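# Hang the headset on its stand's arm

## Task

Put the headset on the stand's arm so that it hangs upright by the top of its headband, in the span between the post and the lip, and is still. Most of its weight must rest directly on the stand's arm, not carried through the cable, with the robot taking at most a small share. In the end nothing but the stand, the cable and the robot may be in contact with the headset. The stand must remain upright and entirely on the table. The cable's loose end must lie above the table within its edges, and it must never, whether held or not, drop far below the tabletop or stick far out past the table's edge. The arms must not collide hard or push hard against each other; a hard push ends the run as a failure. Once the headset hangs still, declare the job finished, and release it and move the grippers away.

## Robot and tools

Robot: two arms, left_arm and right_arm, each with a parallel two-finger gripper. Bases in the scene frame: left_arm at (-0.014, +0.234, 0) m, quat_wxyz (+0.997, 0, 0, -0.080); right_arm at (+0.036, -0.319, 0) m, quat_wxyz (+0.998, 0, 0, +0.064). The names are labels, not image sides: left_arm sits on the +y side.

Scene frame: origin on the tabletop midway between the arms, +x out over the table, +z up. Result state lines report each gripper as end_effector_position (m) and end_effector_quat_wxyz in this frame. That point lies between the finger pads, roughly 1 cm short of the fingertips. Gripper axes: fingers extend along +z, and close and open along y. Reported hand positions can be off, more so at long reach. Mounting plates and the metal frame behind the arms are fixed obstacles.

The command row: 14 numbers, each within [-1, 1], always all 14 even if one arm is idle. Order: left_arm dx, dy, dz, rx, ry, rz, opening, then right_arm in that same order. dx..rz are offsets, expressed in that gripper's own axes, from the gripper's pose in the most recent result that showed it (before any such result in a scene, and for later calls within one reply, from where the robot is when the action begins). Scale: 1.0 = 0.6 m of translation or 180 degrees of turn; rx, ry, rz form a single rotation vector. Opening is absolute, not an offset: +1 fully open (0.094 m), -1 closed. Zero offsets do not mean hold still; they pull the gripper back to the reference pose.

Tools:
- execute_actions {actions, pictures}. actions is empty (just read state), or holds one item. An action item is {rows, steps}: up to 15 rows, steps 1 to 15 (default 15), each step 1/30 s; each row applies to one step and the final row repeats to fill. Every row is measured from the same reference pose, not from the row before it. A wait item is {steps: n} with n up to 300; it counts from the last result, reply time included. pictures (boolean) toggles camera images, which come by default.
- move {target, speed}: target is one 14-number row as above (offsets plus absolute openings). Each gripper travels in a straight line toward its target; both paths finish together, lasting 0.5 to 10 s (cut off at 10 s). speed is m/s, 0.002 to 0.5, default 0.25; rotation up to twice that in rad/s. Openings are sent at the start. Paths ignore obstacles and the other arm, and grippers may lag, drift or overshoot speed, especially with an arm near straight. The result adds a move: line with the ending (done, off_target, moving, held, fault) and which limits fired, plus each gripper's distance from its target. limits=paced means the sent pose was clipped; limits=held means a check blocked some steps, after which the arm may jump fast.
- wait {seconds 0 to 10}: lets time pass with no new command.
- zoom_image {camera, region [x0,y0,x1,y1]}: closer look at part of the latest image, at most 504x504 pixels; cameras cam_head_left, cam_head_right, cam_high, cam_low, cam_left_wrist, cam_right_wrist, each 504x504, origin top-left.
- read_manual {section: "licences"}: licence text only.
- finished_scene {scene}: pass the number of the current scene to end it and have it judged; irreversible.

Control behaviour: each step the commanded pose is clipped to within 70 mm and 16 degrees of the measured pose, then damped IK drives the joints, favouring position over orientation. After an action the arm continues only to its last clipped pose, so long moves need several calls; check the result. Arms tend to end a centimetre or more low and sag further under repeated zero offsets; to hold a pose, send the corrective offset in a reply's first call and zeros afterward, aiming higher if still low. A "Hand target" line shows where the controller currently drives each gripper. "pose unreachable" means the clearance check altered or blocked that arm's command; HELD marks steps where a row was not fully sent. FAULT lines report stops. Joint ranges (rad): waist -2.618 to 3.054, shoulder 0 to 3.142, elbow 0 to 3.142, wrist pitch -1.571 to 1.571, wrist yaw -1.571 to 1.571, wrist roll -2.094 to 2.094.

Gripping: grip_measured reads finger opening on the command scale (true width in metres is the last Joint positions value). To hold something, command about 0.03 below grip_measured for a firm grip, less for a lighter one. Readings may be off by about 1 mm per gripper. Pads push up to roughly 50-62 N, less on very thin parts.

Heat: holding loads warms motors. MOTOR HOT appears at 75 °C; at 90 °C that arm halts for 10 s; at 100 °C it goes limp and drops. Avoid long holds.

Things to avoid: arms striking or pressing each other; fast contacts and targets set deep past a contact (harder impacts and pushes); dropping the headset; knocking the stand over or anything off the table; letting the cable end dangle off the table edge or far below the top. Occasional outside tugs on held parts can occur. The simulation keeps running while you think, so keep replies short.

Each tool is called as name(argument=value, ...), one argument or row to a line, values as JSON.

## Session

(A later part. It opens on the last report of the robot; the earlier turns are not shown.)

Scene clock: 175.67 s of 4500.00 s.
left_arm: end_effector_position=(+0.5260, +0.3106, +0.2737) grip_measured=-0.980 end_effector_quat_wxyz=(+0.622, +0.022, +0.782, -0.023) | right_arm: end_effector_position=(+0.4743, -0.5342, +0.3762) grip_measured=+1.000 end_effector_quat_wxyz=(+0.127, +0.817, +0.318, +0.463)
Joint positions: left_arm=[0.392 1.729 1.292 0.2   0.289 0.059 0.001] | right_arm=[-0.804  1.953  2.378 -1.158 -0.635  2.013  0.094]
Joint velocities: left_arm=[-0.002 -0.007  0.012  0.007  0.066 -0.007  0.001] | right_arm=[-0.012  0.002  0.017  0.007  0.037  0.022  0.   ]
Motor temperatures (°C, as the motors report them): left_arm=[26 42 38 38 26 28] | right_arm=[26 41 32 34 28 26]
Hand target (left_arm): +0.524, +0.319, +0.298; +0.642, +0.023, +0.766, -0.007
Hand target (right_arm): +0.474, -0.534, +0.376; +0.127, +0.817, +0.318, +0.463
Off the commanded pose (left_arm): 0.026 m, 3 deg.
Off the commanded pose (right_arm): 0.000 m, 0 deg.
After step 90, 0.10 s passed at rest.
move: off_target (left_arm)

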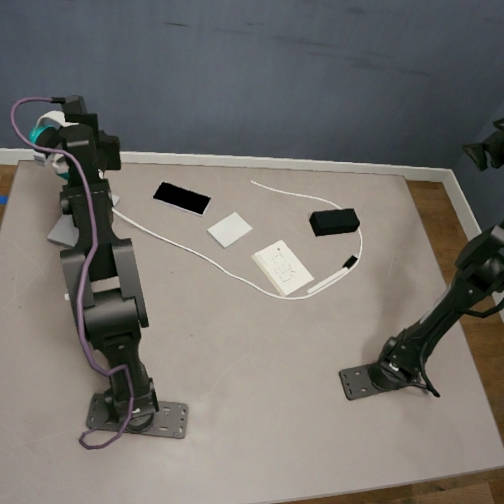

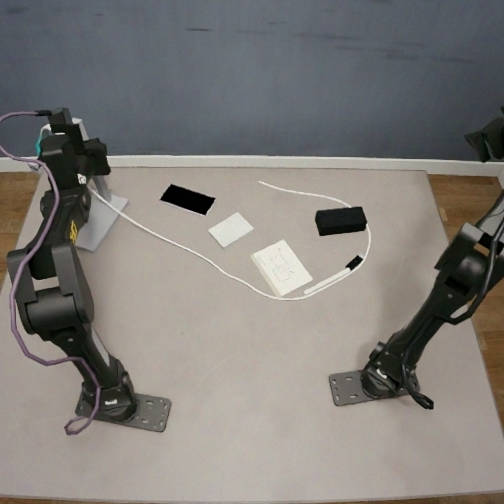

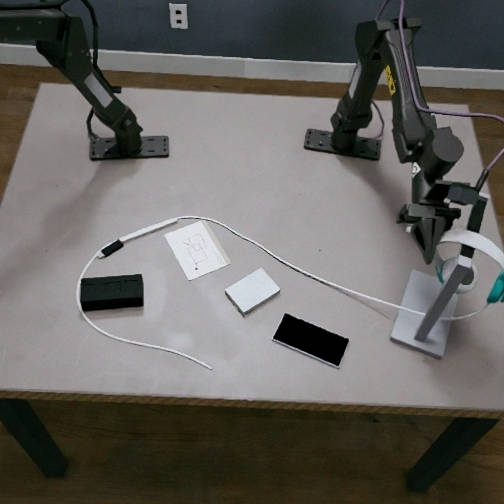

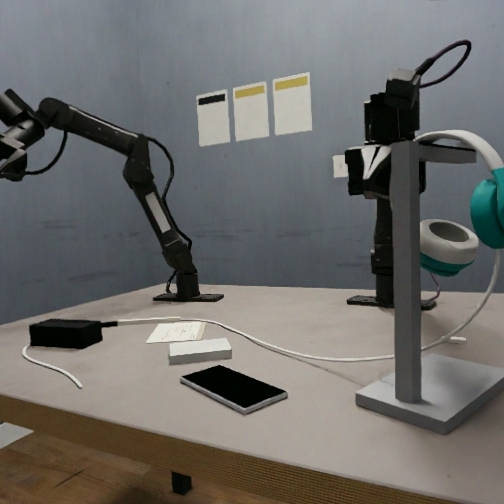

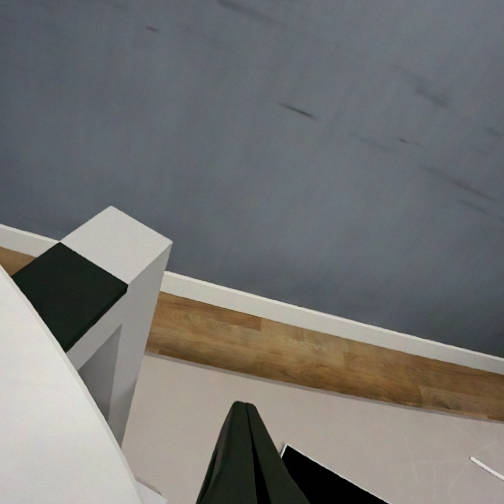

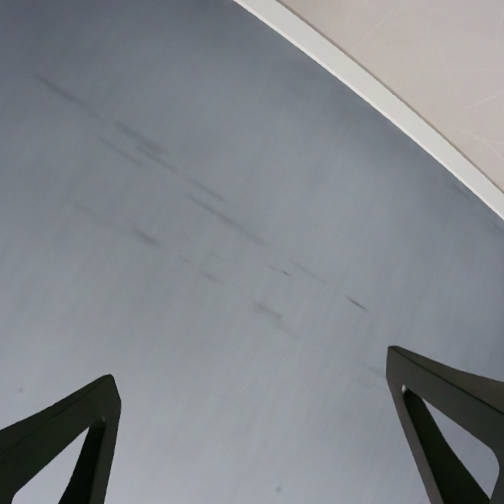

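move(
  target=[-0.03,-0.22,-0.08,0,0,0,-1,0,0,0,0,0,0,1],
  speed=0.05,
)

wait(
  seconds=8,
)

Scene clock: 183.07 s of 4500.00 s.
left_arm: end_effector_position=(+0.4814, +0.1804, +0.2922) grip_measured=-0.980 end_effector_quat_wxyz=(+0.610, +0.027, +0.791, -0.027) | right_arm: end_effector_position=(+0.4743, -0.5342, +0.3762) grip_measured=+1.000 end_effector_quat_wxyz=(+0.127, +0.817, +0.318, +0.463)
Joint positions: left_arm=[ 0.033  1.523  1.176  0.09  -0.047 -0.022  0.001] | right_arm=[-0.804  1.953  2.378 -1.158 -0.635  2.013  0.094]
Joint velocities: left_arm=[ 0.007  0.007 -0.002 -0.007  0.022  0.007 -0.   ] | right_arm=[ 0.002 -0.002 -0.002 -0.007 -0.081  0.022  0.   ]
Motor temperatures (°C, as the motors report them): left_arm=[26 43 37 38 26 28] | right_arm=[26 41 32 34 28 26]
Hand target (left_arm): +0.476, +0.182, +0.305; +0.622, +0.021, +0.782, -0.023
Hand target (right_arm): +0.474, -0.534, +0.376; +0.127, +0.817, +0.318, +0.463
Off the commanded pose (left_arm): 0.013 m, 2 deg.
Off the commanded pose (right_arm): 0.000 m, 0 deg.
After step 90, 1.30 s passed at rest.
move: off_target (left_arm)

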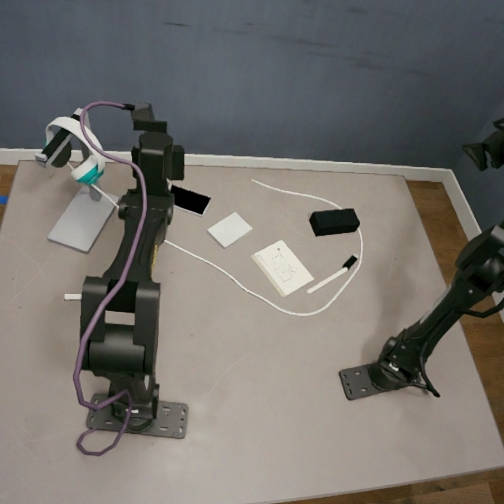

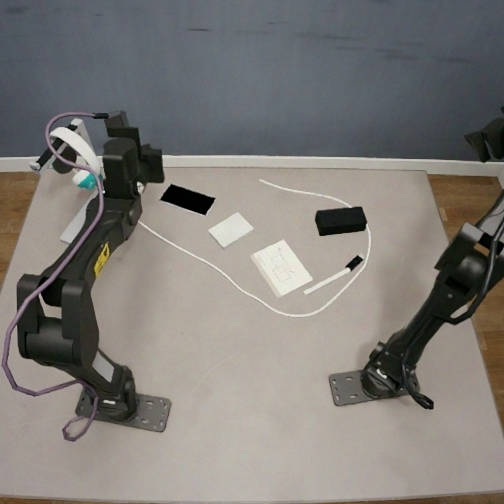

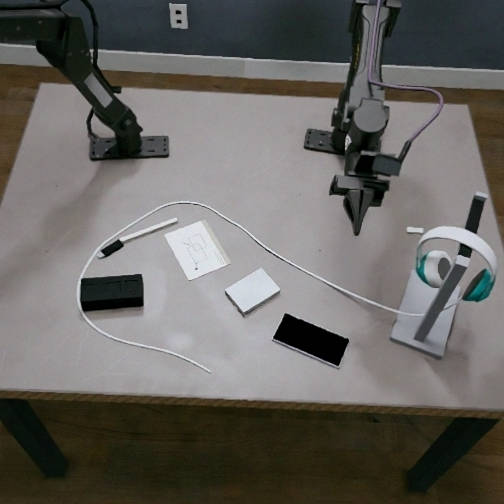

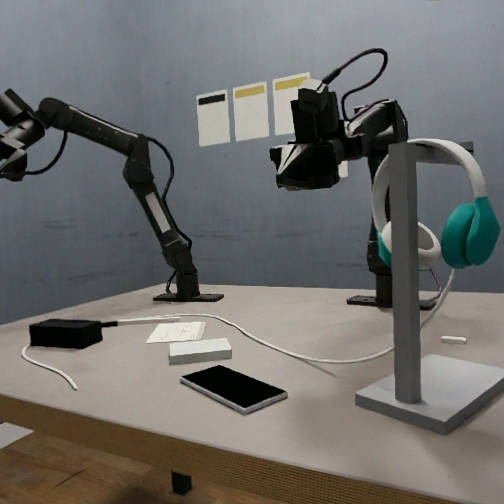

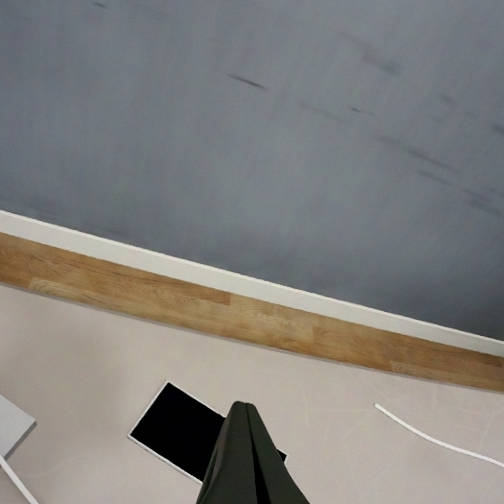

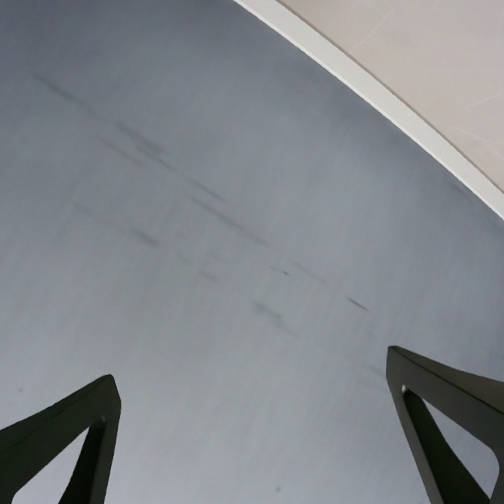

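Scene clock: 191.07 s of 4500.00 s.
left_arm: end_effector_position=(+0.4813, +0.1813, +0.2917) grip_measured=-0.980 end_effector_quat_wxyz=(+0.609, +0.025, +0.792, -0.025) | right_arm: end_effector_position=(+0.4743, -0.5342, +0.3762) grip_measured=+1.000 end_effector_quat_wxyz=(+0.127, +0.817, +0.318, +0.463)
Joint positions: left_arm=[ 0.033  1.523  1.176  0.088 -0.052 -0.024  0.001] | right_arm=[-0.804  1.953  2.378 -1.158 -0.635  2.013  0.094]
Joint velocities: left_arm=[-0.017  0.017  0.007 -0.066 -0.007 -0.022 -0.001] | right_arm=[-0.022 -0.012  0.017 -0.051  0.022 -0.066  0.   ]
Motor temperatures (°C, as the motors report them): left_arm=[26 43 37 38 26 28] | right_arm=[26 41 32 34 28 26]
Hand target (left_arm): +0.476, +0.182, +0.305; +0.622, +0.021, +0.782, -0.023
Hand target (right_arm): +0.474, -0.534, +0.376; +0.127, +0.817, +0.318, +0.463
Off the commanded pose (left_arm): 0.013 m, 2 deg.
Off the commanded pose (right_arm): 0.000 m, 0 deg.
Steps of this call (steps 1 to 90: nothing new was sent; then 5.00 s passed at rest). Readings (end_effector_position):
1: left_arm (+0.4814, +0.1806, +0.2920) | right_arm (+0.4743, -0.5342, +0.3762)
2: left_arm (+0.4814, +0.1807, +0.2920) | right_arm (+0.4743, -0.5342, +0.3762)
4: left_arm (+0.4813, +0.1809, +0.2919) | right_arm (+0.4743, -0.5342, +0.3762)
8: left_arm (+0.4813, +0.1812, +0.2918) | right_arm (+0.4743, -0.5342, +0.3762)
90: the state above

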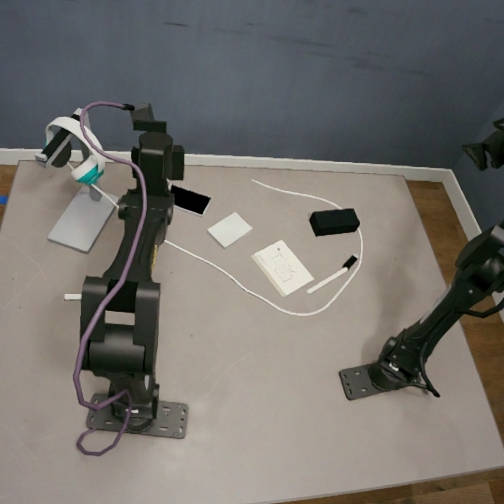

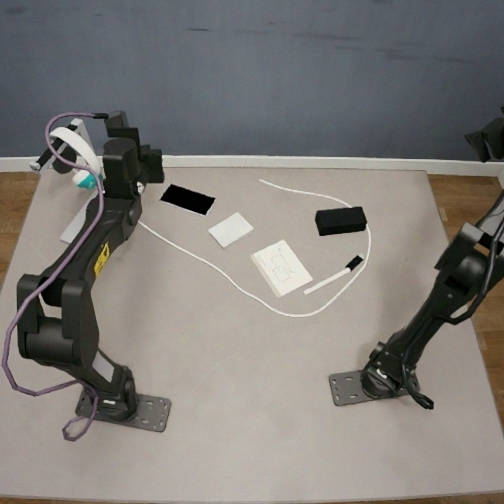

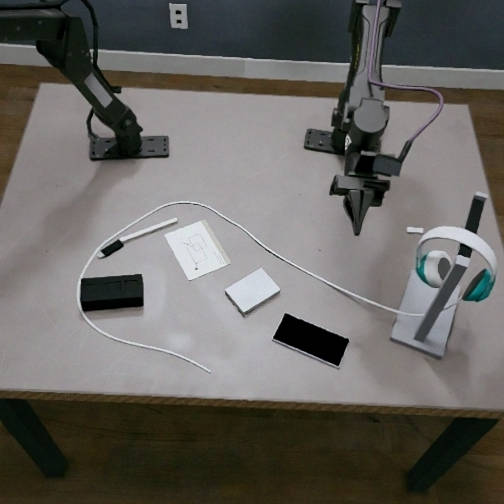

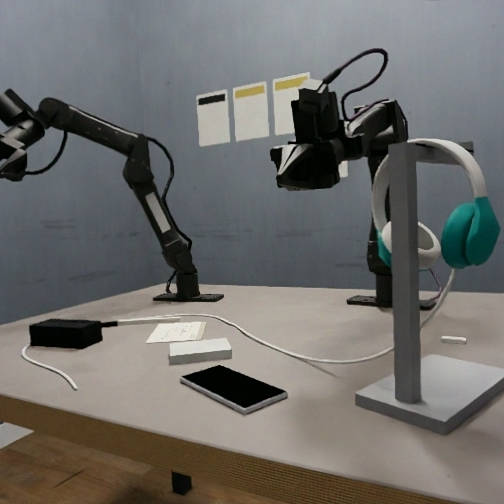

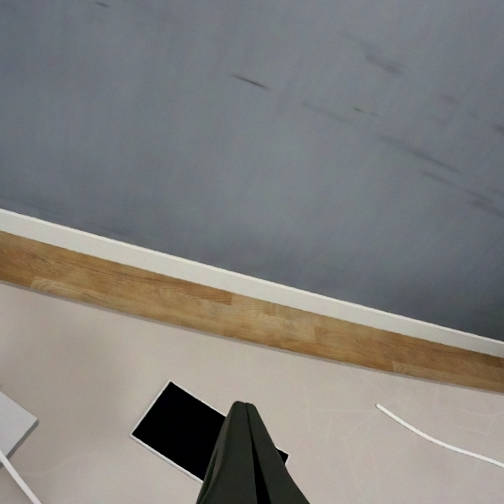

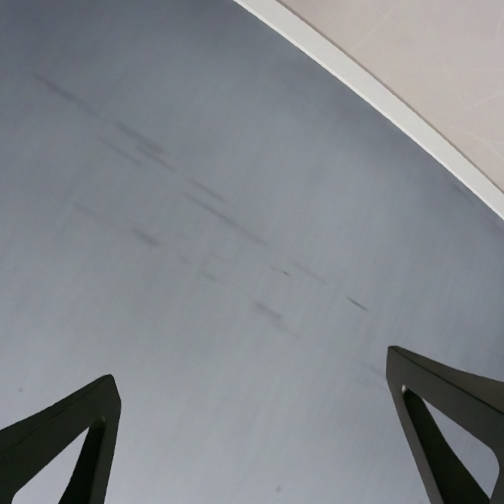

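Much more level now.

finished_scene(
  scene=2,
)

The scene is finished: the task was done.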